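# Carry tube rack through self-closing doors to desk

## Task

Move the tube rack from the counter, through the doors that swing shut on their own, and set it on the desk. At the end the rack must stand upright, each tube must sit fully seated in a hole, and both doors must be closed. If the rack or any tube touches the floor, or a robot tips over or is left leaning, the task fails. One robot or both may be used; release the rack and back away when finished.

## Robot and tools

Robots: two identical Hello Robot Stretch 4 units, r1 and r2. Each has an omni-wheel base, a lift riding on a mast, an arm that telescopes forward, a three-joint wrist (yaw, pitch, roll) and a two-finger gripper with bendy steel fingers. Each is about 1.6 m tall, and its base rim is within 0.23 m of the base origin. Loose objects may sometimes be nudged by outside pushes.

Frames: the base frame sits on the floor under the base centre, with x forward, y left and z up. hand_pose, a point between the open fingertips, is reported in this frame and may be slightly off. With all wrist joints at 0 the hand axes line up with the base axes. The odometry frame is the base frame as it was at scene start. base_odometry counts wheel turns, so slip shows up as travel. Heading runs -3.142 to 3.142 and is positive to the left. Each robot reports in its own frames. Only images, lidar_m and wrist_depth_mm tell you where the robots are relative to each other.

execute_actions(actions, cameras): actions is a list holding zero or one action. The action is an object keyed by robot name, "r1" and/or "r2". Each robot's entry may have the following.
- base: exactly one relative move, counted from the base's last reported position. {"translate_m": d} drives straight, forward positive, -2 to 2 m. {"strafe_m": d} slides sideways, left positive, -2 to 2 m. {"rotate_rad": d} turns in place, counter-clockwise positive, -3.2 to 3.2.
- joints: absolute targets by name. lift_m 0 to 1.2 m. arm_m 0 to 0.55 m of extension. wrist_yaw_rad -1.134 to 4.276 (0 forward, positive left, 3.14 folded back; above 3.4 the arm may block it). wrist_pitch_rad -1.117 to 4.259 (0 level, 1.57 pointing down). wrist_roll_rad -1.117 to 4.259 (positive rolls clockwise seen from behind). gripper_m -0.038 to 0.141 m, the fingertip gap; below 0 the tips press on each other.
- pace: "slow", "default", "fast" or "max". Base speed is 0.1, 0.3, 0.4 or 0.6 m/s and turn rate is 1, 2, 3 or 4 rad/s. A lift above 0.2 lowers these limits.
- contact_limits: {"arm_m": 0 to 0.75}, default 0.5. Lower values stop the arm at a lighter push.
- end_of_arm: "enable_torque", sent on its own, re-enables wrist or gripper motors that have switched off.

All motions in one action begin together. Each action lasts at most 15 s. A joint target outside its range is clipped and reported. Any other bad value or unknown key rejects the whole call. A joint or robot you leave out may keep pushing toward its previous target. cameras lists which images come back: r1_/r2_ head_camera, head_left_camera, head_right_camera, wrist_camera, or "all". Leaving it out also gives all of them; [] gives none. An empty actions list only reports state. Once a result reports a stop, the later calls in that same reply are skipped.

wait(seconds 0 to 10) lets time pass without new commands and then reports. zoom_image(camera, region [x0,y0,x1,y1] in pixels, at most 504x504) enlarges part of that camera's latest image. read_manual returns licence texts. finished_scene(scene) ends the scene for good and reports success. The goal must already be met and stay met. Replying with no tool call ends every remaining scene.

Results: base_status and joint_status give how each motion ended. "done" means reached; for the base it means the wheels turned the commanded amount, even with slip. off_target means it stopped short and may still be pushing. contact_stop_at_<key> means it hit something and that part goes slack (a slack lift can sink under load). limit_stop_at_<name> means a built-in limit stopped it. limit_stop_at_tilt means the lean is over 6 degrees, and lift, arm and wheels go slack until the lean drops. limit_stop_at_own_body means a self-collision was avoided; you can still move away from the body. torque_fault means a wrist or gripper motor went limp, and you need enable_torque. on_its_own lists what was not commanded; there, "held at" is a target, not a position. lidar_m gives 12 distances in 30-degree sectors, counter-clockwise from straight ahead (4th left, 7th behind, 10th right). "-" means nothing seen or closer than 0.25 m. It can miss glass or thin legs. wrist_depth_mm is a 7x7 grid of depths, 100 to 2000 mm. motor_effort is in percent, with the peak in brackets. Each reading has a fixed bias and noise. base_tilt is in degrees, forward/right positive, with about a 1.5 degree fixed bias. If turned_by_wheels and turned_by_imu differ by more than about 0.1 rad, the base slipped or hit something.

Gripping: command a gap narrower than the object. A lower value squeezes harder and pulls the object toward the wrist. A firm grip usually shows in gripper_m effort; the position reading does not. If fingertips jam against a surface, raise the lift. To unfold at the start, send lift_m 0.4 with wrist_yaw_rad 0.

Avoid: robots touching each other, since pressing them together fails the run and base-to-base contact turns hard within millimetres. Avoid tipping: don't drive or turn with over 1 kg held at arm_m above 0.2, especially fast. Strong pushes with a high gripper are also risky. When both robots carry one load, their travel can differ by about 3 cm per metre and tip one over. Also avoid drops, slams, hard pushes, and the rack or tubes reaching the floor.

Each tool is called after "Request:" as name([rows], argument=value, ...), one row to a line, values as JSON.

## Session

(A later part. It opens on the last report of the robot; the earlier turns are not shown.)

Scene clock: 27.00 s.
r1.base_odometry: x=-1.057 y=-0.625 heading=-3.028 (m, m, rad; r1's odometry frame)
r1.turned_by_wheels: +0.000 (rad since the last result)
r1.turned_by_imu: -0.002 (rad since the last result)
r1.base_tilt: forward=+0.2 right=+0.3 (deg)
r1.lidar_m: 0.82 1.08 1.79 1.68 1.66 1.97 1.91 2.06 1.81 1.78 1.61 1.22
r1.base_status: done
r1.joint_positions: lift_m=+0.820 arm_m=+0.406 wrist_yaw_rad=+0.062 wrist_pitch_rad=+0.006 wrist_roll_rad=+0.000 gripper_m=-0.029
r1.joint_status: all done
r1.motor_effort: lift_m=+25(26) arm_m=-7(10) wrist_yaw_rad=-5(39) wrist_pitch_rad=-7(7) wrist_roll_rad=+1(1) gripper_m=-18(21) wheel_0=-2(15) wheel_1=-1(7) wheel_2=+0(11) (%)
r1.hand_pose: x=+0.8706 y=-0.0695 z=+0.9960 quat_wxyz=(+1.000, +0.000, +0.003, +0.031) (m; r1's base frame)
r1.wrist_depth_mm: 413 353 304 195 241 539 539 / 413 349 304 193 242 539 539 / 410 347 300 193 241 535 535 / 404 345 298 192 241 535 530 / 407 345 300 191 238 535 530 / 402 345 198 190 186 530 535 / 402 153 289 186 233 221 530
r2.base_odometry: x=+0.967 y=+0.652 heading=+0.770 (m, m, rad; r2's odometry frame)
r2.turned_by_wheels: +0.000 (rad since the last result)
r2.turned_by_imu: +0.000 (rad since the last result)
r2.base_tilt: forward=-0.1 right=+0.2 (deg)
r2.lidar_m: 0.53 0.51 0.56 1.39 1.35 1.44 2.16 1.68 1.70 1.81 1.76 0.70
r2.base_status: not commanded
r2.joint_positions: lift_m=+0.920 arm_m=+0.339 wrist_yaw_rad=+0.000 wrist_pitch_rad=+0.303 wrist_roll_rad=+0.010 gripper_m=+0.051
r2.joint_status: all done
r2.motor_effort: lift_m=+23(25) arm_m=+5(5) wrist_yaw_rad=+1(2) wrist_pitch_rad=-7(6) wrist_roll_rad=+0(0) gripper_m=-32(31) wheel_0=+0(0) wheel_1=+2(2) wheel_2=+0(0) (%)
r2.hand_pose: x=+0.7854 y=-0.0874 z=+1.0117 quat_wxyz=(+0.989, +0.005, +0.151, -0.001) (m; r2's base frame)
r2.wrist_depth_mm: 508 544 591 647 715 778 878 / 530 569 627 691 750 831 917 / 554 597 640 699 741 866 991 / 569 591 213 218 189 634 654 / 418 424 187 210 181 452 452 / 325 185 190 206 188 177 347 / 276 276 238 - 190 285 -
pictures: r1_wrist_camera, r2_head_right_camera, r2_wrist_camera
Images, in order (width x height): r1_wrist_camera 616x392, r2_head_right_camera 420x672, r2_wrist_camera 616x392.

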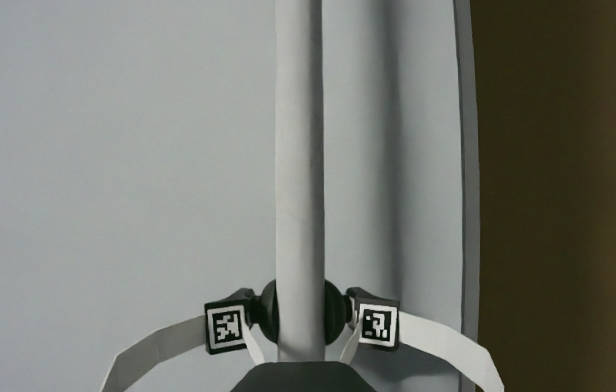

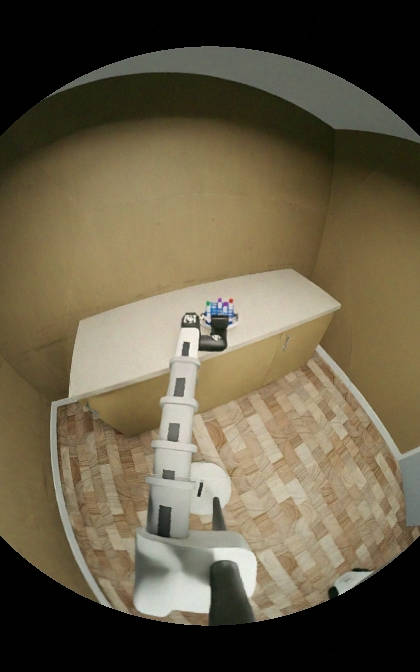

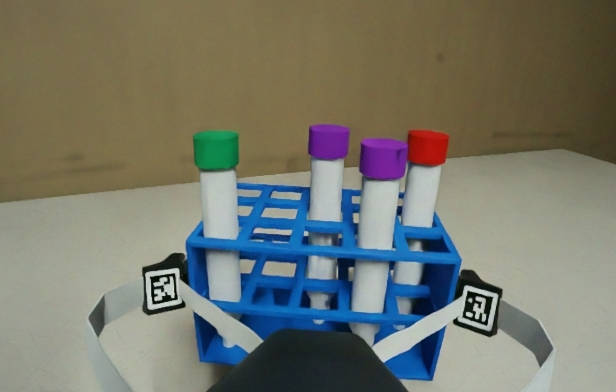

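Request:
execute_actions([
  {"r1":{"base":{"strafe_m":0.28},"joints":{"arm_m":0.168,"wrist_yaw_rad":0.0},"pace":"slow"},"r2":{"base":{"translate_m":-0.4},"joints":{"arm_m":0.0}}},
], cameras=["r1_wrist_camera","r1_head_left_camera","r2_wrist_camera","r2_head_right_camera"])

Scene clock: 35.67 s.
r1.base_odometry: x=-1.026 y=-0.903 heading=-3.028 (m, m, rad; r1's odometry frame)
r1.turned_by_wheels: +0.000 (rad since the last result)
r1.turned_by_imu: -0.005 (rad since the last result)
r1.base_tilt: forward=-0.1 right=+0.2 (deg)
r1.lidar_m: 0.53 1.15 1.80 1.42 1.14 1.94 1.91 2.03 2.10 2.02 1.65 0.55
r1.base_status: done
r1.joint_positions: lift_m=+0.820 arm_m=+0.169 wrist_yaw_rad=-0.004 wrist_pitch_rad=+0.006 wrist_roll_rad=+0.000 gripper_m=-0.030
r1.joint_status: all done
r1.motor_effort: lift_m=+25(26) arm_m=-5(10) wrist_yaw_rad=+13(50) wrist_pitch_rad=-7(8) wrist_roll_rad=-1(0) gripper_m=-13(20) wheel_0=-2(15) wheel_1=+2(6) wheel_2=-3(11) (%)
r1.hand_pose: x=+0.6279 y=-0.0886 z=+0.9959 quat_wxyz=(+1.000, +0.000, +0.003, -0.002) (m; r1's base frame)
r1.wrist_depth_mm: 842 549 336 142 193 158 - / 842 539 336 142 193 159 - / 820 530 332 142 193 159 - / 820 525 332 141 194 159 - / 820 525 327 141 193 159 - / 831 530 315 140 181 158 - / 820 535 300 137 183 148 -
r2.base_odometry: x=+0.680 y=+0.373 heading=+0.770 (m, m, rad; r2's odometry frame)
r2.turned_by_wheels: +0.000 (rad since the last result)
r2.turned_by_imu: +0.000 (rad since the last result)
r2.base_tilt: forward=-0.2 right=+0.2 (deg)
r2.lidar_m: 0.41 0.88 1.55 1.21 1.17 1.27 1.84 3.17 1.16 1.86 1.95 0.42
r2.base_status: done
r2.joint_positions: lift_m=+0.920 arm_m=+0.002 wrist_yaw_rad=+0.000 wrist_pitch_rad=+0.303 wrist_roll_rad=+0.010 gripper_m=+0.051
r2.joint_status: all done
joint sent to its limit — the command would take r2.arm_m past its lower limit, so that joint was sent only as far as its limit.
r2.motor_effort: lift_m=+23(23) arm_m=-5(5) wrist_yaw_rad=+2(0) wrist_pitch_rad=-8(9) wrist_roll_rad=+0(0) gripper_m=-33(34) wheel_0=-1(6) wheel_1=-1(5) wheel_2=+0(7) (%)
r2.hand_pose: x=+0.4481 y=-0.0875 z=+1.0116 quat_wxyz=(+0.989, +0.005, +0.151, -0.001) (m; r2's base frame)
r2.wrist_depth_mm: 1008 1098 1205 1336 1430 1537 1618 / 1078 1138 1229 1366 1499 1708 1661 / 931 931 854 866 842 1078 1182 / 647 699 213 218 189 1060 1229 / 691 732 185 209 183 1138 1618 / 723 184 189 206 189 176 1661 / 759 831 535 - 190 1430 1397
pictures: r1_head_left_camera, r1_wrist_camera, r2_head_right_camera, r2_wrist_camera
Images, in order (width x height): r1_head_left_camera 420x672, r1_wrist_camera 616x392, r2_head_right_camera 420x672, r2_wrist_camera 616x392.

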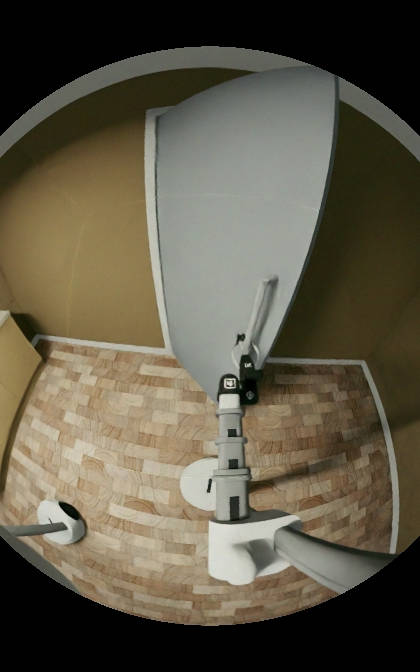

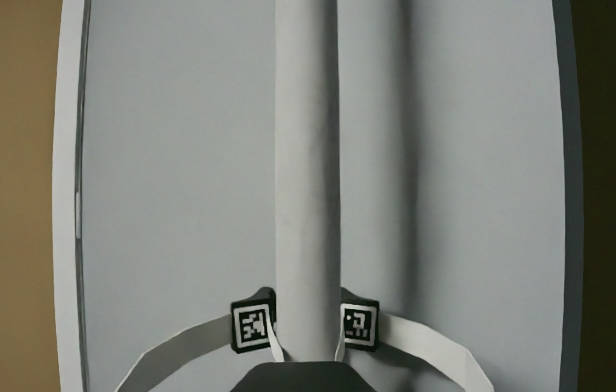

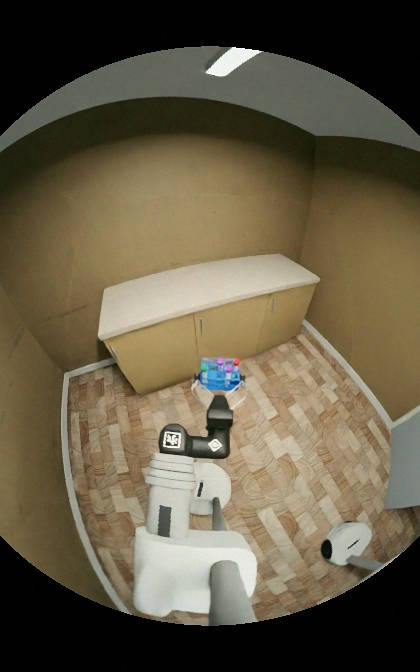

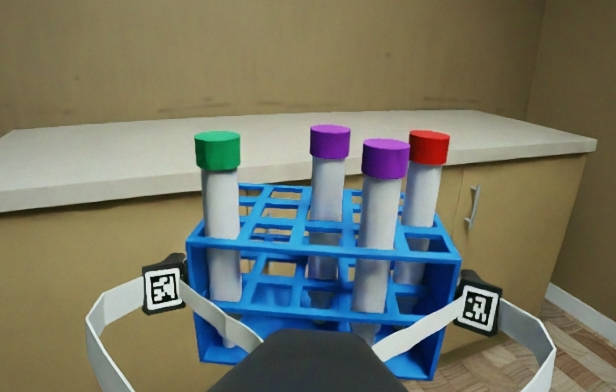

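Request:
execute_actions([
  {"r1":{"base":{"strafe_m":0.40},"joints":{"arm_m":0.06,"wrist_yaw_rad":-0.07},"pace":"slow"},"r2":{"base":{"rotate_rad":-2.67},"pace":"slow"}},
], cameras=["r1_wrist_camera","r1_head_left_camera","r2_head_camera","r2_head_left_camera"])

Scene clock: 42.50 s.
r1.base_odometry: x=-0.980 y=-1.300 heading=-3.030 (m, m, rad; r1's odometry frame)
r1.turned_by_wheels: -0.001 (rad since the last result)
r1.turned_by_imu: -0.070 (rad since the last result)
r1.base_tilt: forward=+0.1 right=+0.2 (deg)
r1.lidar_m: 0.37 1.24 1.68 1.65 0.84 0.76 1.87 1.98 2.54 2.41 1.76 0.37
r1.base_status: done
r1.joint_positions: lift_m=+0.820 arm_m=+0.060 wrist_yaw_rad=-0.087 wrist_pitch_rad=+0.006 wrist_roll_rad=+0.000 gripper_m=-0.030
r1.joint_status: all done
r1.on_its_own: wrist_yaw_rad is at rest, and its effort (+49) is outside its rest range (-13 to +13)
r1.motor_effort: lift_m=+26(25) arm_m=+3(10) wrist_yaw_rad=+49(58) wrist_pitch_rad=-7(9) wrist_roll_rad=+0(0) gripper_m=-11(15) wheel_0=-6(13) wheel_1=+2(7) wheel_2=-13(14) (%)
r1.hand_pose: x=+0.5103 y=-0.1121 z=+0.9960 quat_wxyz=(+0.999, +0.000, +0.003, -0.043) (m; r1's base frame)
r1.wrist_depth_mm: 866 917 549 114 182 134 - / 891 904 539 114 183 135 - / 878 891 539 113 183 136 - / 866 904 530 113 183 136 - / 878 891 539 112 183 136 - / 854 904 421 112 176 135 - / 878 878 424 111 175 129 -
r2.base_odometry: x=+0.680 y=+0.373 heading=-1.900 (m, m, rad; r2's odometry frame)
r2.turned_by_wheels: -2.670 (rad since the last result)
r2.turned_by_imu: -2.692 (rad since the last result)
r2.base_tilt: forward=-0.1 right=+0.2 (deg)
r2.lidar_m: 0.39 0.84 0.89 1.93 1.25 0.93 0.89 1.59 1.24 1.17 1.25 0.42
r2.base_status: done
r2.joint_positions: lift_m=+0.920 arm_m=+0.002 wrist_yaw_rad=+0.000 wrist_pitch_rad=+0.303 wrist_roll_rad=+0.010 gripper_m=+0.051
r2.joint_status: not commanded
r2.motor_effort: lift_m=+23(23) arm_m=-5(5) wrist_yaw_rad=+0(0) wrist_pitch_rad=-8(8) wrist_roll_rad=+0(0) gripper_m=-31(34) wheel_0=+1(5) wheel_1=+0(5) wheel_2=+0(1) (%)
r2.hand_pose: x=+0.4481 y=-0.0874 z=+1.0116 quat_wxyz=(+0.989, +0.005, +0.151, -0.001) (m; r2's base frame)
r2.wrist_depth_mm: - - - - - - 1863 / - - - - - - 1756 / - - - - 187 - 1661 / - - 213 219 189 - 1708 / - - 187 211 182 - 1661 / 1576 185 189 206 189 176 1576 / 1281 1397 788 - 190 1430 1397
pictures: r1_head_left_camera, r1_wrist_camera, r2_head_camera, r2_head_left_camera
Images, in order (width x height): r1_head_left_camera 420x672, r1_wrist_camera 616x392, r2_head_camera 420x560, r2_head_left_camera 420x672.

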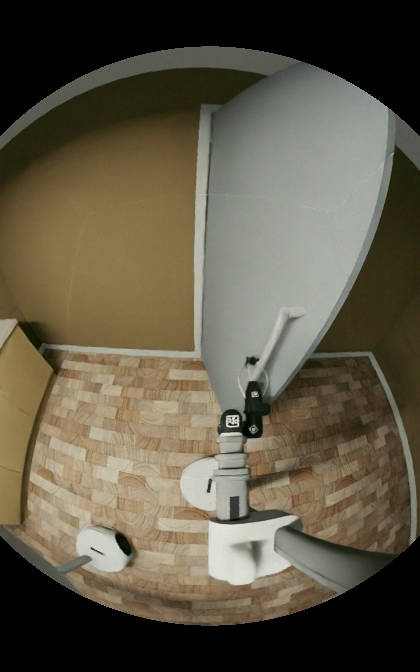

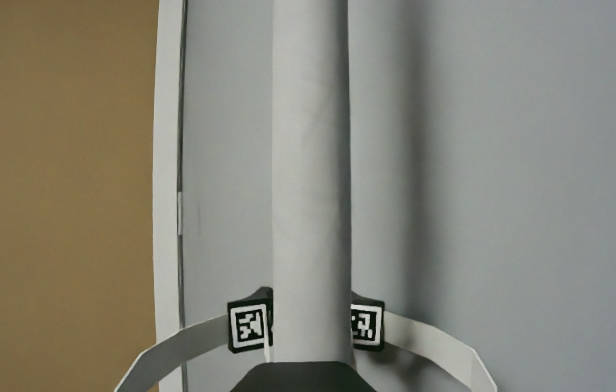

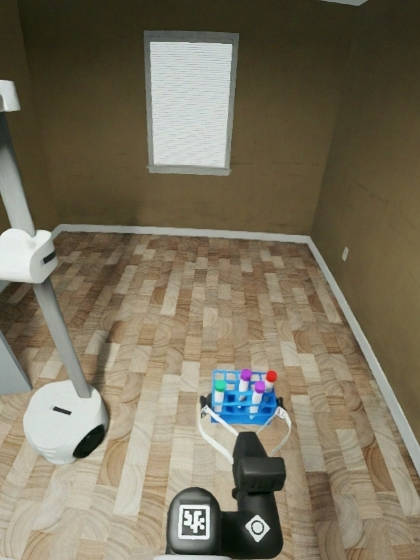

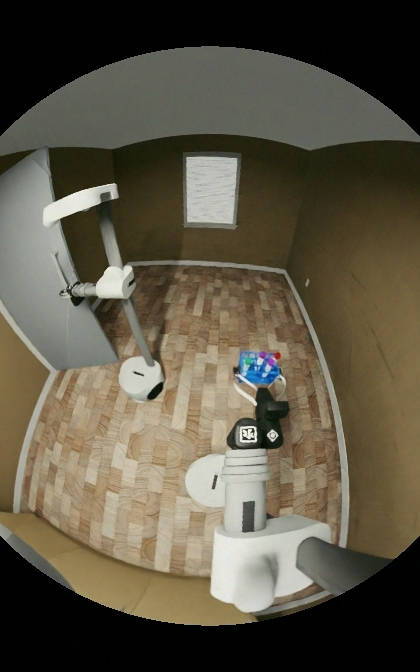

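Request:
execute_actions([
  {"r1":{"base":{"strafe_m":0.08},"joints":{"arm_m":0.025},"pace":"slow"},"r2":{"base":{"translate_m":1.32},"pace":"fast"}},
], cameras=["r1_wrist_camera","r2_head_left_camera"])

Request:
execute_actions([
  {"r2":{"base":{"rotate_rad":1.5},"pace":"slow"}},
], cameras=["r1_head_right_camera","r2_head_camera","r2_head_left_camera","r2_wrist_camera"])

Scene clock: 48.27 s.
r1.base_odometry: x=-0.971 y=-1.380 heading=-3.030 (m, m, rad; r1's odometry frame)
r1.turned_by_wheels: +0.000 (rad since the last result)
r1.turned_by_imu: -0.002 (rad since the last result)
r1.base_tilt: forward=+0.1 right=+0.3 (deg)
r1.lidar_m: 0.37 1.26 1.66 1.58 1.64 1.98 1.86 0.73 0.74 2.50 1.76 0.36
r1.base_status: done
r1.joint_positions: lift_m=+0.820 arm_m=+0.026 wrist_yaw_rad=-0.075 wrist_pitch_rad=+0.006 wrist_roll_rad=+0.000 gripper_m=-0.030
r1.joint_status: all done
r1.on_its_own: wrist_yaw_rad is at rest, and its effort (+16) is outside its rest range (-13 to +13)
r1.motor_effort: lift_m=+26(26) arm_m=-5(9) wrist_yaw_rad=+16(49) wrist_pitch_rad=-7(9) wrist_roll_rad=+1(0) gripper_m=-13(13) wheel_0=-3(11) wheel_1=+3(8) wheel_2=-2(9) (%)
r1.hand_pose: x=+0.4779 y=-0.1089 z=+0.9959 quat_wxyz=(+0.999, +0.000, +0.003, -0.038) (m; r1's base frame)
r1.wrist_depth_mm: 917 931 946 129 196 136 - / 917 917 960 129 197 137 - / 917 946 931 128 198 138 - / 946 917 946 128 199 139 - / 904 931 946 128 198 138 - / 904 917 668 128 179 138 - / 904 931 683 125 185 129 -
r2.base_odometry: x=+0.254 y=-0.876 heading=-1.900 (m, m, rad; r2's odometry frame)
r2.turned_by_wheels: +0.000 (rad since the last result)
r2.turned_by_imu: -0.005 (rad since the last result)
r2.base_tilt: forward=-0.1 right=+0.2 (deg)
r2.lidar_m: 0.40 1.99 1.97 1.92 0.70 0.74 2.23 1.71 1.26 1.21 1.28 0.41
r2.base_status: done
r2.joint_positions: lift_m=+0.920 arm_m=+0.002 wrist_yaw_rad=+0.000 wrist_pitch_rad=+0.303 wrist_roll_rad=+0.010 gripper_m=+0.051
r2.joint_status: not commanded
r2.motor_effort: lift_m=+22(23) arm_m=-5(5) wrist_yaw_rad=+1(0) wrist_pitch_rad=-9(8) wrist_roll_rad=+1(0) gripper_m=-32(33) wheel_0=+1(8) wheel_1=+1(5) wheel_2=+1(9) (%)
r2.hand_pose: x=+0.4481 y=-0.0874 z=+1.0117 quat_wxyz=(+0.989, +0.005, +0.151, -0.001) (m; r2's base frame)
r2.wrist_depth_mm: 1618 1576 1537 1537 1499 1397 1430 / 1661 1618 1618 1576 1618 1537 1499 / 1756 1756 1661 1661 190 1661 1576 / 1983 1863 213 220 190 1708 1618 / - 1983 186 211 181 1756 1756 / 1661 184 189 206 189 177 1618 / 1397 1366 778 - 190 1397 1397
pictures: r1_wrist_camera, r2_head_left_camera
Images, in order (width x height): r1_wrist_camera 616x392, r2_head_left_camera 420x672.

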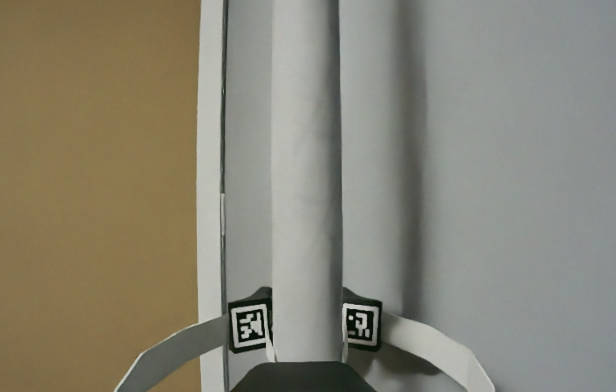

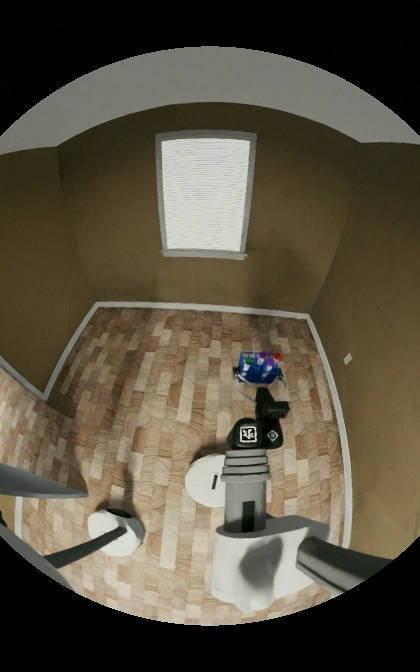

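Scene clock: 51.07 s.
r1.base_odometry: x=-0.971 y=-1.380 heading=-3.030 (m, m, rad; r1's odometry frame)
r1.turned_by_wheels: +0.000 (rad since the last result)
r1.turned_by_imu: -0.001 (rad since the last result)
r1.base_tilt: forward=+0.0 right=+0.3 (deg)
r1.lidar_m: 0.37 1.23 1.65 1.58 1.66 1.98 1.89 0.71 0.66 0.84 1.76 0.36
r1.base_status: not commanded
r1.joint_positions: lift_m=+0.820 arm_m=+0.026 wrist_yaw_rad=-0.075 wrist_pitch_rad=+0.006 wrist_roll_rad=+0.000 gripper_m=-0.030
r1.joint_status: not commanded
r1.on_its_own: wrist_yaw_rad is at rest, and its effort (+15) is outside its rest range (-13 to +13)
r1.motor_effort: lift_m=+26(25) arm_m=-5(5) wrist_yaw_rad=+15(15) wrist_pitch_rad=-7(8) wrist_roll_rad=+0(0) gripper_m=-12(11) wheel_0=-3(3) wheel_1=+3(3) wheel_2=-2(2) (%)
r1.hand_pose: x=+0.4779 y=-0.1089 z=+0.9959 quat_wxyz=(+0.999, +0.000, +0.003, -0.038) (m; r1's base frame)
r1.wrist_depth_mm: 917 931 946 129 196 136 - / 931 946 946 129 198 137 - / 931 946 946 128 199 138 - / 904 931 946 128 199 138 - / 891 931 946 128 198 138 - / 904 931 668 128 178 137 - / 904 904 691 125 184 130 -
r2.base_odometry: x=+0.254 y=-0.876 heading=-0.400 (m, m, rad; r2's odometry frame)
r2.turned_by_wheels: +1.500 (rad since the last result)
r2.turned_by_imu: +1.512 (rad since the last result)
r2.base_tilt: forward=-0.1 right=+0.2 (deg)
r2.lidar_m: 0.41 0.70 0.71 2.21 1.82 1.29 1.20 1.26 1.69 1.87 1.95 0.41
r2.base_status: done
r2.joint_positions: lift_m=+0.920 arm_m=+0.002 wrist_yaw_rad=+0.000 wrist_pitch_rad=+0.303 wrist_roll_rad=+0.010 gripper_m=+0.051
r2.joint_status: not commanded
r2.motor_effort: lift_m=+22(23) arm_m=-5(5) wrist_yaw_rad=+0(3) wrist_pitch_rad=-8(8) wrist_roll_rad=+0(0) gripper_m=-32(31) wheel_0=-1(7) wheel_1=+0(4) wheel_2=+0(4) (%)
r2.hand_pose: x=+0.4481 y=-0.0874 z=+1.0117 quat_wxyz=(+0.989, +0.005, +0.151, -0.001) (m; r2's base frame)
r2.wrist_depth_mm: 768 1182 - - 1499 1499 1499 / 778 1205 - - 1576 1576 1576 / 809 1160 - - 187 1708 1618 / 1808 1160 213 220 188 1756 1708 / 1863 1008 186 210 182 1863 1863 / 1618 184 189 206 189 176 1756 / 1397 1182 778 - 190 1430 1430
pictures: r1_head_right_camera, r2_head_camera, r2_head_left_camera, r2_wrist_camera
Images, in order (width x height): r1_head_right_camera 420x672, r2_head_camera 420x560, r2_head_left_camera 420x672, r2_wrist_camera 616x392.

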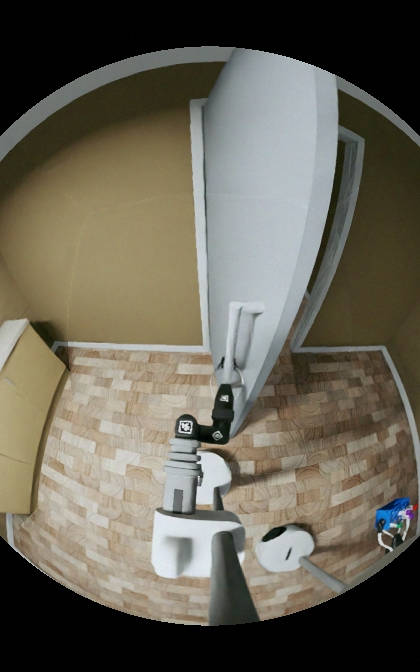

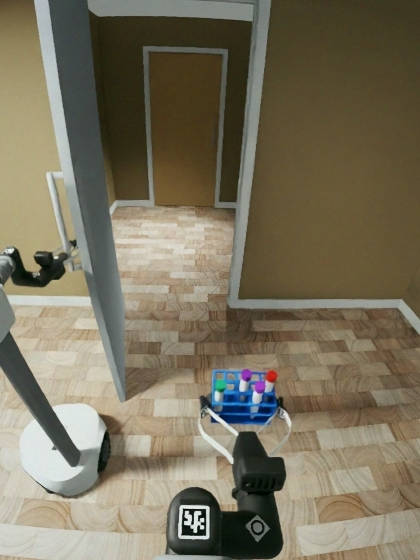

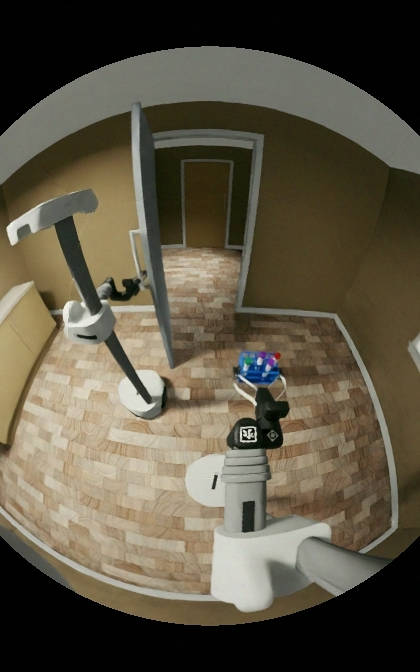

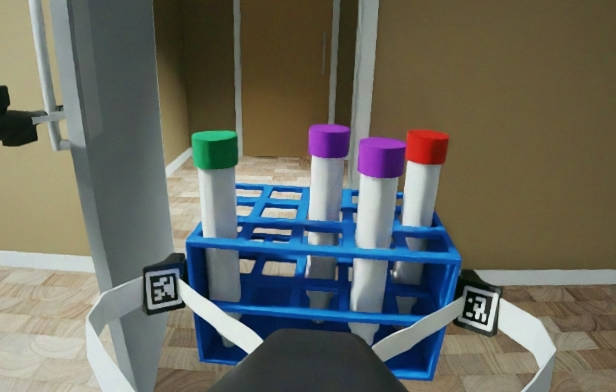

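Request:
execute_actions([
  {"r2":{"base":{"translate_m":1.0},"pace":"fast"}},
], cameras=["r2_head_camera","r2_head_left_camera","r2_wrist_camera"])

Scene clock: 55.73 s.
r1.base_odometry: x=-0.971 y=-1.380 heading=-3.030 (m, m, rad; r1's odometry frame)
r1.turned_by_wheels: +0.000 (rad since the last result)
r1.turned_by_imu: -0.001 (rad since the last result)
r1.base_tilt: forward=+0.0 right=+0.2 (deg)
r1.lidar_m: 0.36 1.25 1.66 1.57 1.65 2.01 1.89 1.97 2.61 0.58 0.48 0.33
r1.base_status: not commanded
r1.joint_positions: lift_m=+0.820 arm_m=+0.026 wrist_yaw_rad=-0.075 wrist_pitch_rad=+0.006 wrist_roll_rad=+0.000 gripper_m=-0.030
r1.joint_status: not commanded
r1.on_its_own: wrist_yaw_rad is at rest, and its effort (+15) is outside its rest range (-13 to +13)
r1.motor_effort: lift_m=+26(26) arm_m=-5(5) wrist_yaw_rad=+15(16) wrist_pitch_rad=-8(7) wrist_roll_rad=+0(1) gripper_m=-12(11) wheel_0=-3(3) wheel_1=+2(3) wheel_2=-2(2) (%)
r1.hand_pose: x=+0.4779 y=-0.1089 z=+0.9959 quat_wxyz=(+0.999, +0.000, +0.003, -0.038) (m; r1's base frame)
r1.wrist_depth_mm: 931 946 946 129 196 136 - / 917 946 976 129 197 137 - / 917 946 960 128 198 138 - / 917 917 931 128 198 138 - / 917 931 960 128 198 138 - / 904 946 668 127 179 137 - / 904 917 691 125 185 129 -
r2.base_odometry: x=+1.175 y=-1.265 heading=-0.400 (m, m, rad; r2's odometry frame)
r2.turned_by_wheels: +0.000 (rad since the last result)
r2.turned_by_imu: -0.004 (rad since the last result)
r2.base_tilt: forward=-0.1 right=+0.2 (deg)
r2.lidar_m: 0.41 0.82 0.47 0.43 0.52 2.34 2.23 2.29 1.96 1.86 1.35 0.41
r2.base_status: done
r2.joint_positions: lift_m=+0.920 arm_m=+0.002 wrist_yaw_rad=+0.000 wrist_pitch_rad=+0.303 wrist_roll_rad=+0.010 gripper_m=+0.051
r2.joint_status: not commanded
r2.motor_effort: lift_m=+22(22) arm_m=-5(5) wrist_yaw_rad=+1(1) wrist_pitch_rad=-8(9) wrist_roll_rad=+0(1) gripper_m=-30(31) wheel_0=-1(9) wheel_1=+0(4) wheel_2=+0(11) (%)
r2.hand_pose: x=+0.4481 y=-0.0874 z=+1.0117 quat_wxyz=(+0.989, +0.005, +0.151, -0.001) (m; r2's base frame)
r2.wrist_depth_mm: 1863 - - - 647 615 609 / 1808 - - - 683 647 640 / 1808 - - - 192 676 676 / 1921 - 213 218 189 723 723 / 1863 - 185 209 181 759 768 / 1618 185 189 206 188 177 820 / 1336 1366 778 - 191 878 866
pictures: r2_head_camera, r2_head_left_camera, r2_wrist_camera
Images, in order (width x height): r2_head_camera 420x560, r2_head_left_camera 420x672, r2_wrist_camera 616x392.

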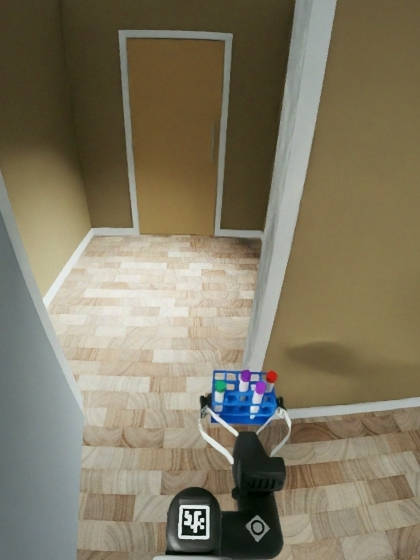

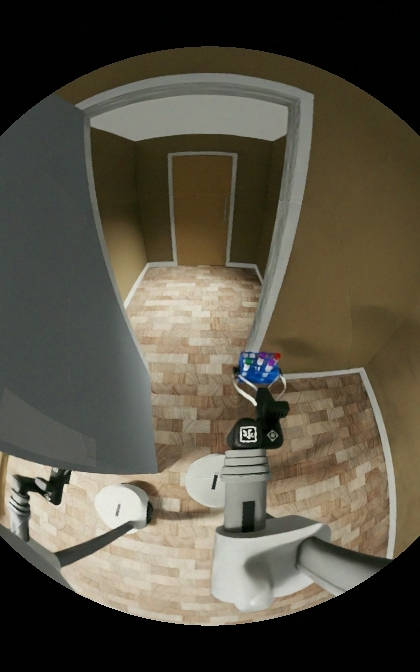

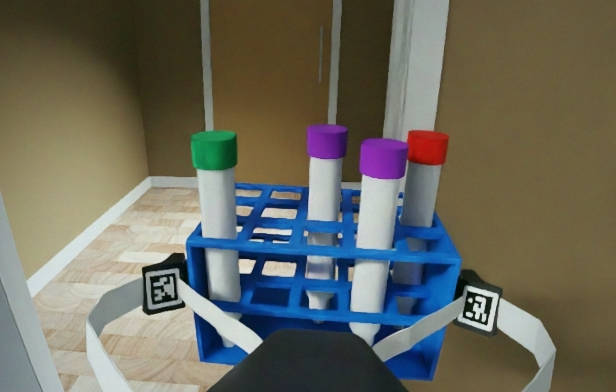

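Request:
execute_actions([
  {"r2":{"base":{"translate_m":0.17},"joints":{"wrist_yaw_rad":0.35}}},
], cameras=[])

Request:
execute_actions([
  {"r2":{"base":{"strafe_m":0.2}}},
], cameras=["r2_head_left_camera","r1_wrist_camera","r1_head_right_camera"])

Scene clock: 58.40 s.
r1.base_odometry: x=-0.971 y=-1.380 heading=-3.030 (m, m, rad; r1's odometry frame)
r1.turned_by_wheels: +0.000 (rad since the last result)
r1.turned_by_imu: -0.001 (rad since the last result)
r1.base_tilt: forward=+0.1 right=+0.3 (deg)
r1.lidar_m: 0.40 1.24 1.67 1.56 1.64 1.99 1.86 2.00 2.60 2.51 0.60 0.36
r1.base_status: not commanded
r1.joint_positions: lift_m=+0.820 arm_m=+0.026 wrist_yaw_rad=-0.075 wrist_pitch_rad=+0.006 wrist_roll_rad=+0.000 gripper_m=-0.030
r1.joint_status: not commanded
r1.on_its_own: wrist_yaw_rad is at rest, and its effort (+15) is outside its rest range (-13 to +13)
r1.motor_effort: lift_m=+25(25) arm_m=-5(6) wrist_yaw_rad=+15(16) wrist_pitch_rad=-7(8) wrist_roll_rad=+1(1) gripper_m=-10(10) wheel_0=-3(3) wheel_1=+2(3) wheel_2=-2(2) (%)
r1.hand_pose: x=+0.4779 y=-0.1089 z=+0.9959 quat_wxyz=(+0.999, +0.000, +0.003, -0.038) (m; r1's base frame)
r1.wrist_depth_mm: 917 960 931 129 196 136 - / 917 946 960 129 198 137 - / 917 931 960 128 198 138 - / 904 946 960 128 198 138 - / 917 931 917 128 199 138 - / 904 931 668 128 179 137 - / 891 917 691 125 185 129 -
r2.base_odometry: x=+1.331 y=-1.331 heading=-0.400 (m, m, rad; r2's odometry frame)
r2.turned_by_wheels: +0.000 (rad since the last result)
r2.turned_by_imu: -0.001 (rad since the last result)
r2.base_tilt: forward=-0.2 right=+0.2 (deg)
r2.lidar_m: 0.42 0.90 0.52 0.46 0.46 0.66 2.38 2.48 1.95 1.86 1.09 0.76
r2.base_status: done
r2.joint_positions: lift_m=+0.920 arm_m=+0.002 wrist_yaw_rad=+0.350 wrist_pitch_rad=+0.303 wrist_roll_rad=+0.010 gripper_m=+0.051
r2.joint_status: all done
r2.motor_effort: lift_m=+22(22) arm_m=-5(5) wrist_yaw_rad=+2(7) wrist_pitch_rad=-10(8) wrist_roll_rad=+0(1) gripper_m=-33(33) wheel_0=+2(7) wheel_1=+1(5) wheel_2=+0(9) (%)
r2.hand_pose: x=+0.4613 y=+0.0122 z=+1.0117 quat_wxyz=(+0.974, -0.021, +0.150, +0.171) (m; r2's base frame)
r2.wrist_depth_mm: 683 1499 - - - - - / 691 1618 - - - - - / 683 1708 - - - - - / 699 1708 212 219 189 - - / 699 1661 186 211 181 - 488 / 707 185 190 206 189 176 462 / 715 1042 778 - 191 1430 469
pictures: none
No camera images: the call's "cameras" was empty. Leave "cameras" out to get every camera's image.

Scene clock: 60.33 s.
r1.base_odometry: x=-0.971 y=-1.380 heading=-3.030 (m, m, rad; r1's odometry frame)
r1.turned_by_wheels: +0.000 (rad since the last result)
r1.turned_by_imu: -0.001 (rad since the last result)
r1.base_tilt: forward=+0.1 right=+0.2 (deg)
r1.lidar_m: 0.36 1.25 1.68 1.55 1.64 1.99 1.89 1.99 2.62 2.52 0.47 0.35
r1.base_status: not commanded
r1.joint_positions: lift_m=+0.820 arm_m=+0.026 wrist_yaw_rad=-0.075 wrist_pitch_rad=+0.006 wrist_roll_rad=+0.000 gripper_m=-0.030
r1.joint_status: not commanded
r1.on_its_own: wrist_yaw_rad is at rest, and its effort (+15) is outside its rest range (-13 to +13)
r1.motor_effort: lift_m=+26(25) arm_m=-5(5) wrist_yaw_rad=+15(15) wrist_pitch_rad=-8(8) wrist_roll_rad=+0(0) gripper_m=-12(10) wheel_0=-3(3) wheel_1=+3(3) wheel_2=-2(2) (%)
r1.hand_pose: x=+0.4779 y=-0.1089 z=+0.9959 quat_wxyz=(+0.999, +0.000, +0.003, -0.038) (m; r1's base frame)
r1.wrist_depth_mm: 917 960 946 129 195 137 - / 904 946 960 129 197 138 - / 917 960 946 129 198 138 - / 917 946 946 128 199 139 - / 917 931 946 128 198 138 - / 904 931 676 127 178 137 - / 904 917 691 125 185 129 -
r2.base_odometry: x=+1.409 y=-1.147 heading=-0.400 (m, m, rad; r2's odometry frame)
r2.turned_by_wheels: +0.000 (rad since the last result)
r2.turned_by_imu: -0.001 (rad since the last result)
r2.base_tilt: forward=-0.2 right=+0.2 (deg)
r2.lidar_m: 0.40 0.52 0.30 0.26 0.26 0.44 2.39 2.48 2.15 2.06 1.08 0.84
r2.base_status: done
r2.joint_positions: lift_m=+0.920 arm_m=+0.002 wrist_yaw_rad=+0.350 wrist_pitch_rad=+0.303 wrist_roll_rad=+0.010 gripper_m=+0.051
r2.joint_status: not commanded
r2.motor_effort: lift_m=+22(22) arm_m=-5(5) wrist_yaw_rad=+1(2) wrist_pitch_rad=-8(8) wrist_roll_rad=+0(1) gripper_m=-34(32) wheel_0=+0(10) wheel_1=+0(8) wheel_2=-1(4) (%)
r2.hand_pose: x=+0.4613 y=+0.0123 z=+1.0117 quat_wxyz=(+0.974, -0.021, +0.150, +0.171) (m; r2's base frame)
r2.wrist_depth_mm: 439 615 1756 - - - - / 449 640 1921 - - - - / 459 661 1756 - 186 - - / 469 640 213 218 189 - - / 477 621 186 209 181 - - / 480 184 189 206 189 177 1708 / 480 676 569 - 190 1430 1430
pictures: r1_head_right_camera, r1_wrist_camera, r2_head_left_camera
Images, in order (width x height): r1_head_right_camera 420x672, r1_wrist_camera 616x392, r2_head_left_camera 420x672.

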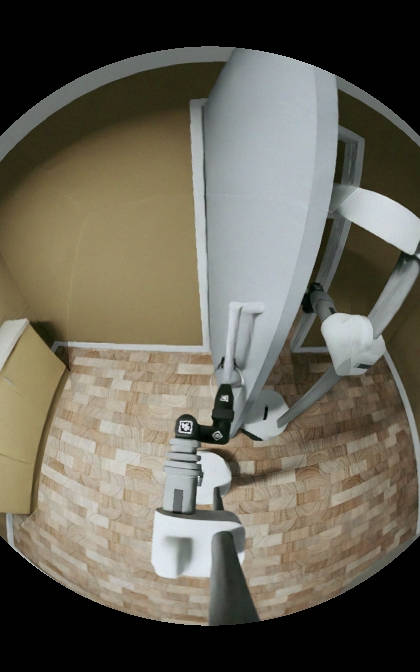

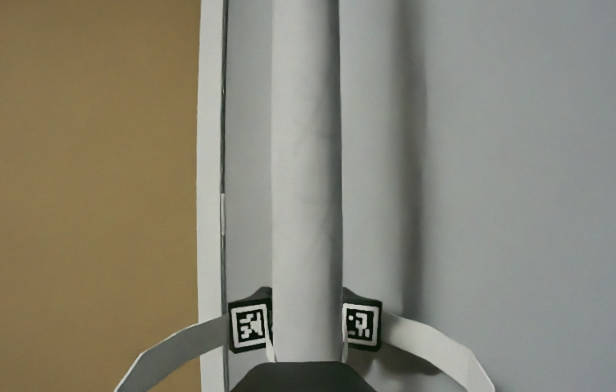

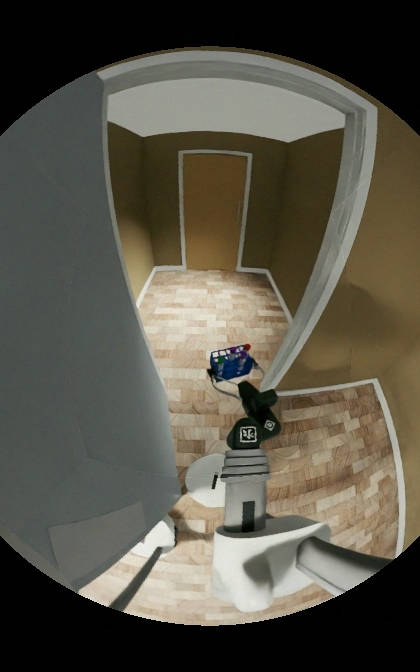

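Request:
execute_actions([
  {"r1":{"joints":{"gripper_m":0.05}},"r2":{"base":{"strafe_m":0.04},"pace":"slow"}},
], cameras=["r1_wrist_camera"])

Scene clock: 62.17 s.
r1.base_odometry: x=-0.971 y=-1.380 heading=-3.030 (m, m, rad; r1's odometry frame)
r1.turned_by_wheels: +0.000 (rad since the last result)
r1.turned_by_imu: +0.000 (rad since the last result)
r1.base_tilt: forward=-0.1 right=+0.3 (deg)
r1.lidar_m: 0.39 1.24 1.66 1.55 1.63 1.98 1.88 1.99 2.59 2.50 0.44 0.37
r1.base_status: not commanded
r1.joint_positions: lift_m=+0.820 arm_m=+0.026 wrist_yaw_rad=-0.073 wrist_pitch_rad=+0.006 wrist_roll_rad=+0.000 gripper_m=+0.050
r1.joint_status: all done
r1.motor_effort: lift_m=+25(26) arm_m=-5(6) wrist_yaw_rad=+9(16) wrist_pitch_rad=-7(8) wrist_roll_rad=+0(1) gripper_m=+1(10) wheel_0=-2(3) wheel_1=+2(3) wheel_2=-2(2) (%)
r1.hand_pose: x=+0.4781 y=-0.1082 z=+0.9959 quat_wxyz=(+0.999, +0.000, +0.003, -0.036) (m; r1's base frame)
r1.wrist_depth_mm: 917 960 946 133 202 149 - / 904 946 946 132 203 151 - / 931 931 931 132 204 151 - / 931 931 946 132 204 152 - / 904 931 931 132 205 151 - / 917 917 207 132 183 151 - / 904 904 891 126 182 142 -
r2.base_odometry: x=+1.425 y=-1.110 heading=-0.400 (m, m, rad; r2's odometry frame)
r2.turned_by_wheels: +0.000 (rad since the last result)
r2.turned_by_imu: +0.000 (rad since the last result)
r2.base_tilt: forward=-0.2 right=+0.2 (deg)
r2.lidar_m: 0.40 0.43 0.25 0.25 0.40 0.43 2.39 2.47 2.19 2.11 1.08 0.85
r2.base_status: done
r2.joint_positions: lift_m=+0.920 arm_m=+0.002 wrist_yaw_rad=+0.350 wrist_pitch_rad=+0.303 wrist_roll_rad=+0.010 gripper_m=+0.051
r2.joint_status: not commanded
r2.motor_effort: lift_m=+22(22) arm_m=-4(5) wrist_yaw_rad=+1(1) wrist_pitch_rad=-8(8) wrist_roll_rad=+0(0) gripper_m=-32(33) wheel_0=-1(10) wheel_1=+1(4) wheel_2=-1(1) (%)
r2.hand_pose: x=+0.4613 y=+0.0123 z=+1.0117 quat_wxyz=(+0.974, -0.021, +0.150, +0.171) (m; r2's base frame)
r2.wrist_depth_mm: 394 530 1756 - - - - / 402 544 1808 - - - - / 410 569 1756 - 187 - - / 421 580 213 220 189 - - / 427 559 185 209 181 - - / 427 184 189 206 188 176 1708 / 430 597 525 - 190 1397 1430
pictures: r1_wrist_camera
Images, in order (width x height): r1_wrist_camera 616x392.

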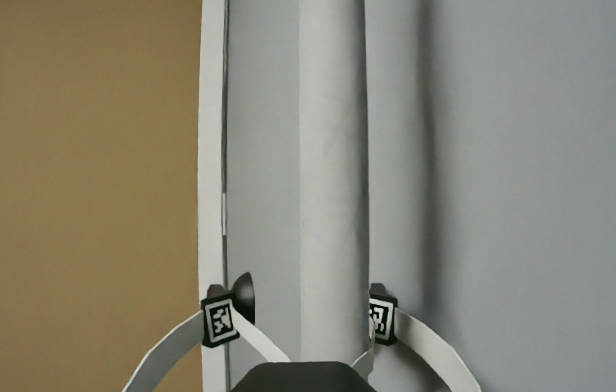

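Request:
execute_actions([
  {"r1":{"base":{"translate_m":-0.42},"joints":{"gripper_m":0.065}},"r2":{"base":{"strafe_m":0.025}}},
], cameras=["r1_wrist_camera","r1_head_right_camera"])

Scene clock: 66.13 s.
r1.base_odometry: x=-0.554 y=-1.333 heading=-3.030 (m, m, rad; r1's odometry frame)
r1.turned_by_wheels: +0.000 (rad since the last result)
r1.turned_by_imu: +0.000 (rad since the last result)
r1.base_tilt: forward=+0.0 right=+0.1 (deg)
r1.lidar_m: 0.74 1.66 1.66 1.56 1.62 1.51 1.46 1.53 2.09 2.50 2.34 0.77
r1.base_status: done
r1.joint_positions: lift_m=+0.820 arm_m=+0.026 wrist_yaw_rad=-0.070 wrist_pitch_rad=+0.006 wrist_roll_rad=+0.000 gripper_m=+0.065
r1.joint_status: all done
r1.motor_effort: lift_m=+25(25) arm_m=-5(5) wrist_yaw_rad=+0(15) wrist_pitch_rad=-7(7) wrist_roll_rad=+0(0) gripper_m=-1(1) wheel_0=+0(7) wheel_1=+1(7) wheel_2=-2(13) (%)
r1.hand_pose: x=+0.4784 y=-0.1074 z=+0.9959 quat_wxyz=(+0.999, +0.000, +0.003, -0.035) (m; r1's base frame)
r1.wrist_depth_mm: 1308 1366 1397 569 - 621 1576 / 1308 1366 1366 559 - 512 1576 / 1366 1336 1366 559 831 539 1537 / 1308 1366 1366 554 976 1499 1537 / 1336 1336 1366 569 - 1499 1537 / 1308 1308 208 574 212 1464 1537 / 1308 1308 1366 144 - 585 1537
r2.base_odometry: x=+1.435 y=-1.087 heading=-0.400 (m, m, rad; r2's odometry frame)
r2.turned_by_wheels: +0.000 (rad since the last result)
r2.turned_by_imu: -0.001 (rad since the last result)
r2.base_tilt: forward=-0.1 right=+0.2 (deg)
r2.lidar_m: 0.40 0.40 0.25 - - 0.48 0.84 2.49 2.23 2.12 1.09 0.89
r2.base_status: done
r2.joint_positions: lift_m=+0.920 arm_m=+0.002 wrist_yaw_rad=+0.350 wrist_pitch_rad=+0.303 wrist_roll_rad=+0.010 gripper_m=+0.051
r2.joint_status: not commanded
r2.motor_effort: lift_m=+22(22) arm_m=-5(5) wrist_yaw_rad=+2(4) wrist_pitch_rad=-8(9) wrist_roll_rad=+0(0) gripper_m=-32(32) wheel_0=-3(6) wheel_1=+0(10) wheel_2=+0(0) (%)
r2.hand_pose: x=+0.4613 y=+0.0123 z=+1.0117 quat_wxyz=(+0.974, -0.021, +0.150, +0.171) (m; r2's base frame)
r2.wrist_depth_mm: 370 496 1661 - - - - / 377 508 1808 - - - - / 387 525 1661 - - - - / 392 544 213 219 188 - - / 399 517 186 211 181 - - / 399 185 189 206 188 177 1808 / 402 564 480 - 190 1397 1397
pictures: r1_head_right_camera, r1_wrist_camera
Images, in order (width x height): r1_head_right_camera 420x672, r1_wrist_camera 616x392.

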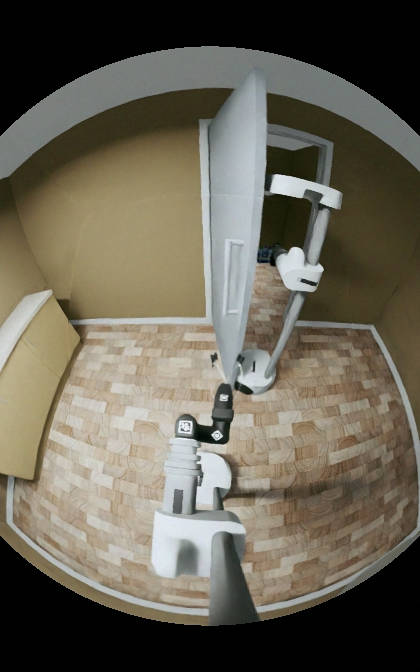

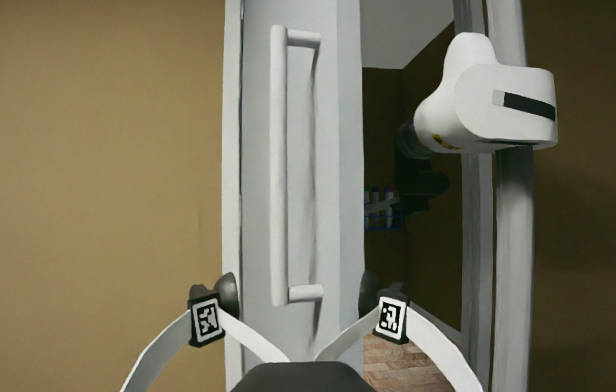

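Request:
execute_actions([
  {"r1":{"base":{"strafe_m":-1.24},"joints":{"wrist_yaw_rad":0.0,"gripper_m":0.1,"arm_m":0.005},"pace":"max"},"r2":{"base":{"strafe_m":0.06},"pace":"slow"}},
], cameras=[])

Request:
execute_actions([
  {"r1":{"base":{"rotate_rad":0.39},"joints":{"gripper_m":0.04},"pace":"fast"}},
], cameras=["r1_head_camera","r1_head_left_camera","r2_wrist_camera"])

Scene clock: 71.13 s.
r1.base_odometry: x=-0.692 y=-0.100 heading=-3.030 (m, m, rad; r1's odometry frame)
r1.turned_by_wheels: +0.000 (rad since the last result)
r1.turned_by_imu: -0.004 (rad since the last result)
r1.base_tilt: forward=+0.1 right=+0.1 (deg)
r1.lidar_m: 1.62 1.07 1.07 2.80 2.11 1.53 1.43 1.50 1.35 1.26 1.31 1.73
r1.base_status: done
r1.joint_positions: lift_m=+0.820 arm_m=+0.006 wrist_yaw_rad=+0.000 wrist_pitch_rad=+0.006 wrist_roll_rad=+0.000 gripper_m=+0.100
r1.joint_status: all done
r1.motor_effort: lift_m=+24(26) arm_m=-7(7) wrist_yaw_rad=+1(1) wrist_pitch_rad=-8(8) wrist_roll_rad=+1(1) gripper_m=-4(2) wheel_0=-3(10) wheel_1=+0(10) wheel_2=-1(0) (%)
r1.hand_pose: x=+0.4656 y=-0.0874 z=+0.9960 quat_wxyz=(+1.000, +0.000, +0.003, +0.000) (m; r1's base frame)
r1.wrist_depth_mm: - - 1464 1464 1499 1537 1499 / - - 1464 1464 1499 1464 1499 / - - 1464 1430 1464 1430 1499 / - - 1464 1464 1464 1499 1499 / - - 1464 1430 1499 1464 1464 / - - 220 1464 211 1499 1499 / - - 1397 145 1430 1430 1499
r2.base_odometry: x=+1.458 y=-1.032 heading=-0.400 (m, m, rad; r2's odometry frame)
r2.turned_by_wheels: +0.000 (rad since the last result)
r2.turned_by_imu: -0.001 (rad since the last result)
r2.base_tilt: forward=-0.1 right=+0.2 (deg)
r2.lidar_m: 0.39 0.36 0.25 - 0.25 0.26 2.39 1.07 1.03 2.18 1.09 0.92
r2.base_status: done
r2.joint_positions: lift_m=+0.920 arm_m=+0.002 wrist_yaw_rad=+0.350 wrist_pitch_rad=+0.303 wrist_roll_rad=+0.010 gripper_m=+0.051
r2.joint_status: not commanded
r2.motor_effort: lift_m=+22(22) arm_m=-4(5) wrist_yaw_rad=+2(1) wrist_pitch_rad=-9(8) wrist_roll_rad=-1(0) gripper_m=-30(32) wheel_0=-3(7) wheel_1=+0(6) wheel_2=-1(0) (%)
r2.hand_pose: x=+0.4613 y=+0.0123 z=+1.0117 quat_wxyz=(+0.974, -0.021, +0.150, +0.171) (m; r2's base frame)
r2.wrist_depth_mm: 324 421 1618 - - - - / 329 433 1708 - - - - / 340 445 640 - - - - / 349 462 213 218 188 - - / 353 445 186 211 181 - - / 355 185 189 206 188 176 1756 / 359 488 415 - 190 1430 1430
pictures: none
No camera images: the call's "cameras" was empty. Leave "cameras" out to get every camera's image.

Scene clock: 72.57 s.
r1.base_odometry: x=-0.692 y=-0.100 heading=-2.640 (m, m, rad; r1's odometry frame)
r1.turned_by_wheels: +0.390 (rad since the last result)
r1.turned_by_imu: +0.395 (rad since the last result)
r1.base_tilt: forward=-0.1 right=+0.2 (deg)
r1.lidar_m: 1.15 1.06 2.80 2.48 1.58 1.43 1.47 1.43 1.24 1.27 1.63 1.63
r1.base_status: done
r1.joint_positions: lift_m=+0.820 arm_m=+0.006 wrist_yaw_rad=+0.000 wrist_pitch_rad=+0.006 wrist_roll_rad=+0.000 gripper_m=+0.040
r1.joint_status: all done
r1.motor_effort: lift_m=+25(25) arm_m=-7(8) wrist_yaw_rad=-1(1) wrist_pitch_rad=-7(8) wrist_roll_rad=+0(1) gripper_m=-2(6) wheel_0=-2(5) wheel_1=-1(9) wheel_2=-1(6) (%)
r1.hand_pose: x=+0.4656 y=-0.0874 z=+0.9960 quat_wxyz=(+1.000, +0.000, +0.003, +0.000) (m; r1's base frame)
r1.wrist_depth_mm: 891 1464 - - 1366 1308 1229 / 820 1464 - - 1430 1336 1229 / 759 1499 - - 1430 1281 1229 / 842 1281 - - 1397 1308 1205 / 842 1499 - - 1397 1308 1205 / 820 1499 206 - 214 1281 1229 / 798 1308 - 147 1397 1281 1229
r2.base_odometry: x=+1.458 y=-1.032 heading=-0.400 (m, m, rad; r2's odometry frame)
r2.turned_by_wheels: +0.000 (rad since the last result)
r2.turned_by_imu: +0.000 (rad since the last result)
r2.base_tilt: forward=-0.1 right=+0.2 (deg)
r2.lidar_m: 0.38 0.35 0.25 - 0.25 0.25 2.41 1.10 0.89 2.19 1.08 0.92
r2.base_status: not commanded
r2.joint_positions: lift_m=+0.920 arm_m=+0.002 wrist_yaw_rad=+0.350 wrist_pitch_rad=+0.303 wrist_roll_rad=+0.010 gripper_m=+0.051
r2.joint_status: not commanded
r2.motor_effort: lift_m=+22(22) arm_m=-5(5) wrist_yaw_rad=+1(1) wrist_pitch_rad=-8(9) wrist_roll_rad=+0(0) gripper_m=-33(32) wheel_0=-4(3) wheel_1=+0(0) wheel_2=-1(1) (%)
r2.hand_pose: x=+0.4613 y=+0.0123 z=+1.0117 quat_wxyz=(+0.974, -0.021, +0.150, +0.171) (m; r2's base frame)
r2.wrist_depth_mm: 325 421 1618 - - - - / 330 436 1708 - - - - / 338 449 634 - - - - / 347 455 213 218 189 - - / 353 445 186 210 181 - - / 357 183 189 206 188 176 1756 / 362 488 418 - 190 1430 1397
pictures: r1_head_camera, r1_head_left_camera, r2_wrist_camera
Images, in order (width x height): r1_head_camera 420x560, r1_head_left_camera 420x672, r2_wrist_camera 616x392.

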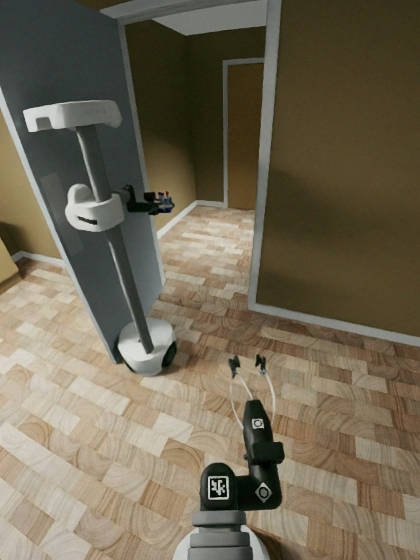

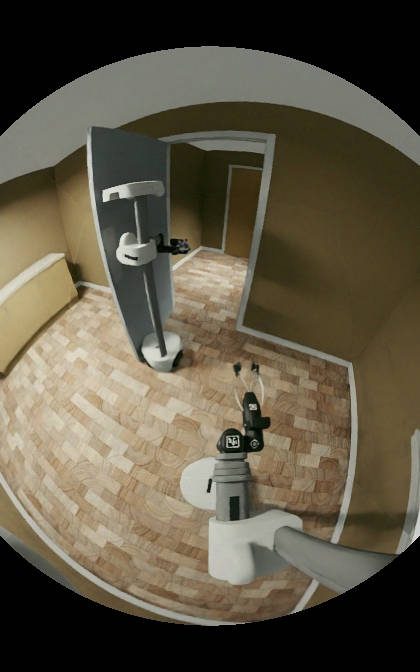

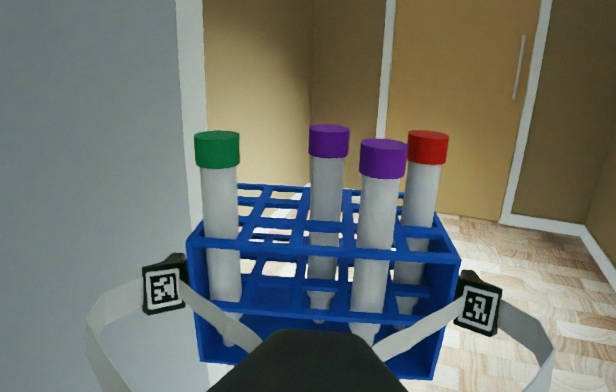

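Request:
execute_actions(actions=[], cameras=["r1_wrist_camera","r1_head_camera"])

Request:
zoom_image(camera="r1_head_camera", region=[80, 260, 320, 420])

Scene clock: 73.03 s.
r1.base_odometry: x=-0.692 y=-0.100 heading=-2.640 (m, m, rad; r1's odometry frame)
r1.turned_by_wheels: +0.000 (rad since the last result)
r1.turned_by_imu: +0.000 (rad since the last result)
r1.base_tilt: forward=+0.1 right=+0.2 (deg)
r1.lidar_m: 1.22 1.07 2.80 2.50 1.59 1.43 1.46 1.43 1.26 1.27 1.59 1.64
r1.base_status: done
r1.joint_positions: lift_m=+0.820 arm_m=+0.006 wrist_yaw_rad=+0.000 wrist_pitch_rad=+0.006 wrist_roll_rad=+0.000 gripper_m=+0.040
r1.joint_status: all done
r1.motor_effort: lift_m=+25(25) arm_m=-8(8) wrist_yaw_rad=+0(1) wrist_pitch_rad=-7(8) wrist_roll_rad=+0(1) gripper_m=-2(6) wheel_0=-2(5) wheel_1=-1(9) wheel_2=-1(6) (%)
r1.hand_pose: x=+0.4656 y=-0.0874 z=+0.9960 quat_wxyz=(+1.000, +0.000, +0.003, +0.000) (m; r1's base frame)
r1.wrist_depth_mm: 878 1499 - - 1397 1308 1205 / 820 1464 - - 1397 1308 1229 / 768 1499 - - 1397 1308 1205 / 842 1281 - - 1430 1281 1205 / 831 1464 - - 1397 1281 1229 / 831 1464 205 - 214 1255 1205 / 809 1308 - 147 1336 1255 1205
r2.base_odometry: x=+1.458 y=-1.032 heading=-0.400 (m, m, rad; r2's odometry frame)
r2.turned_by_wheels: +0.000 (rad since the last result)
r2.turned_by_imu: +0.000 (rad since the last result)
r2.base_tilt: forward=-0.2 right=+0.1 (deg)
r2.lidar_m: 0.42 0.36 0.25 - 0.25 0.25 2.42 1.10 0.91 2.17 1.10 0.92
r2.base_status: not commanded
r2.joint_positions: lift_m=+0.920 arm_m=+0.002 wrist_yaw_rad=+0.350 wrist_pitch_rad=+0.303 wrist_roll_rad=+0.010 gripper_m=+0.051
r2.joint_status: not commanded
r2.motor_effort: lift_m=+22(22) arm_m=-4(5) wrist_yaw_rad=+1(1) wrist_pitch_rad=-8(9) wrist_roll_rad=+1(0) gripper_m=-34(32) wheel_0=-3(3) wheel_1=+1(0) wheel_2=-1(1) (%)
r2.hand_pose: x=+0.4613 y=+0.0123 z=+1.0117 quat_wxyz=(+0.974, -0.021, +0.150, +0.171) (m; r2's base frame)
r2.wrist_depth_mm: 325 421 1576 - - - - / 330 433 1661 - - - - / 340 449 627 - 193 - - / 345 459 213 219 189 - - / 353 449 186 209 181 - - / 357 184 189 206 188 176 1808 / 359 492 415 - 190 1430 1397
pictures: r1_head_camera, r1_wrist_camera
Images, in order (width x height): r1_head_camera 420x560, r1_wrist_camera 616x392.

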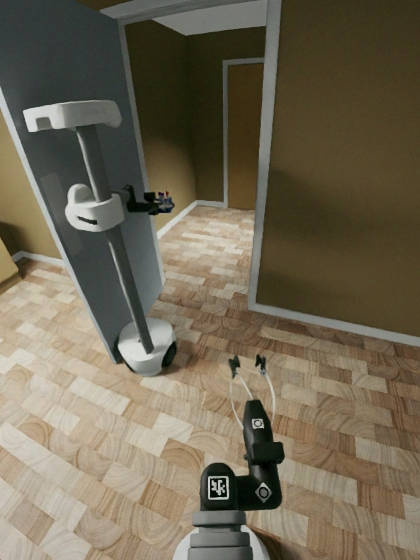

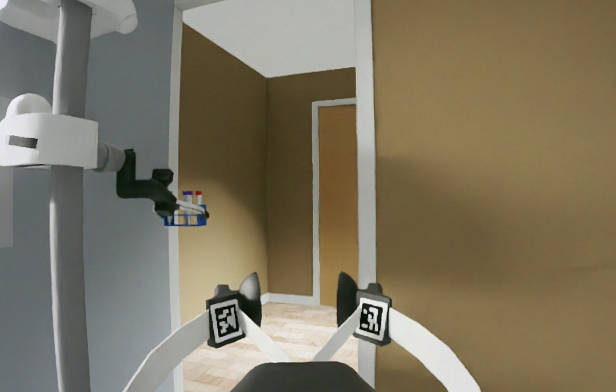

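Region (80, 260, 320, 420) of r1_head_camera's 420x560 image, scaled by 2.100, with more detail than that image has.

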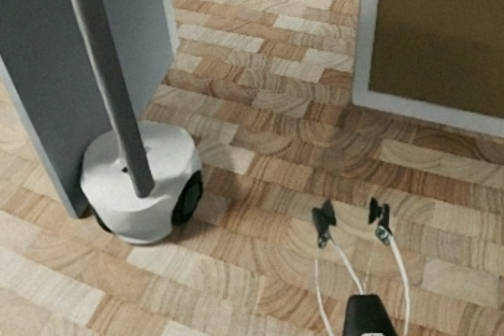

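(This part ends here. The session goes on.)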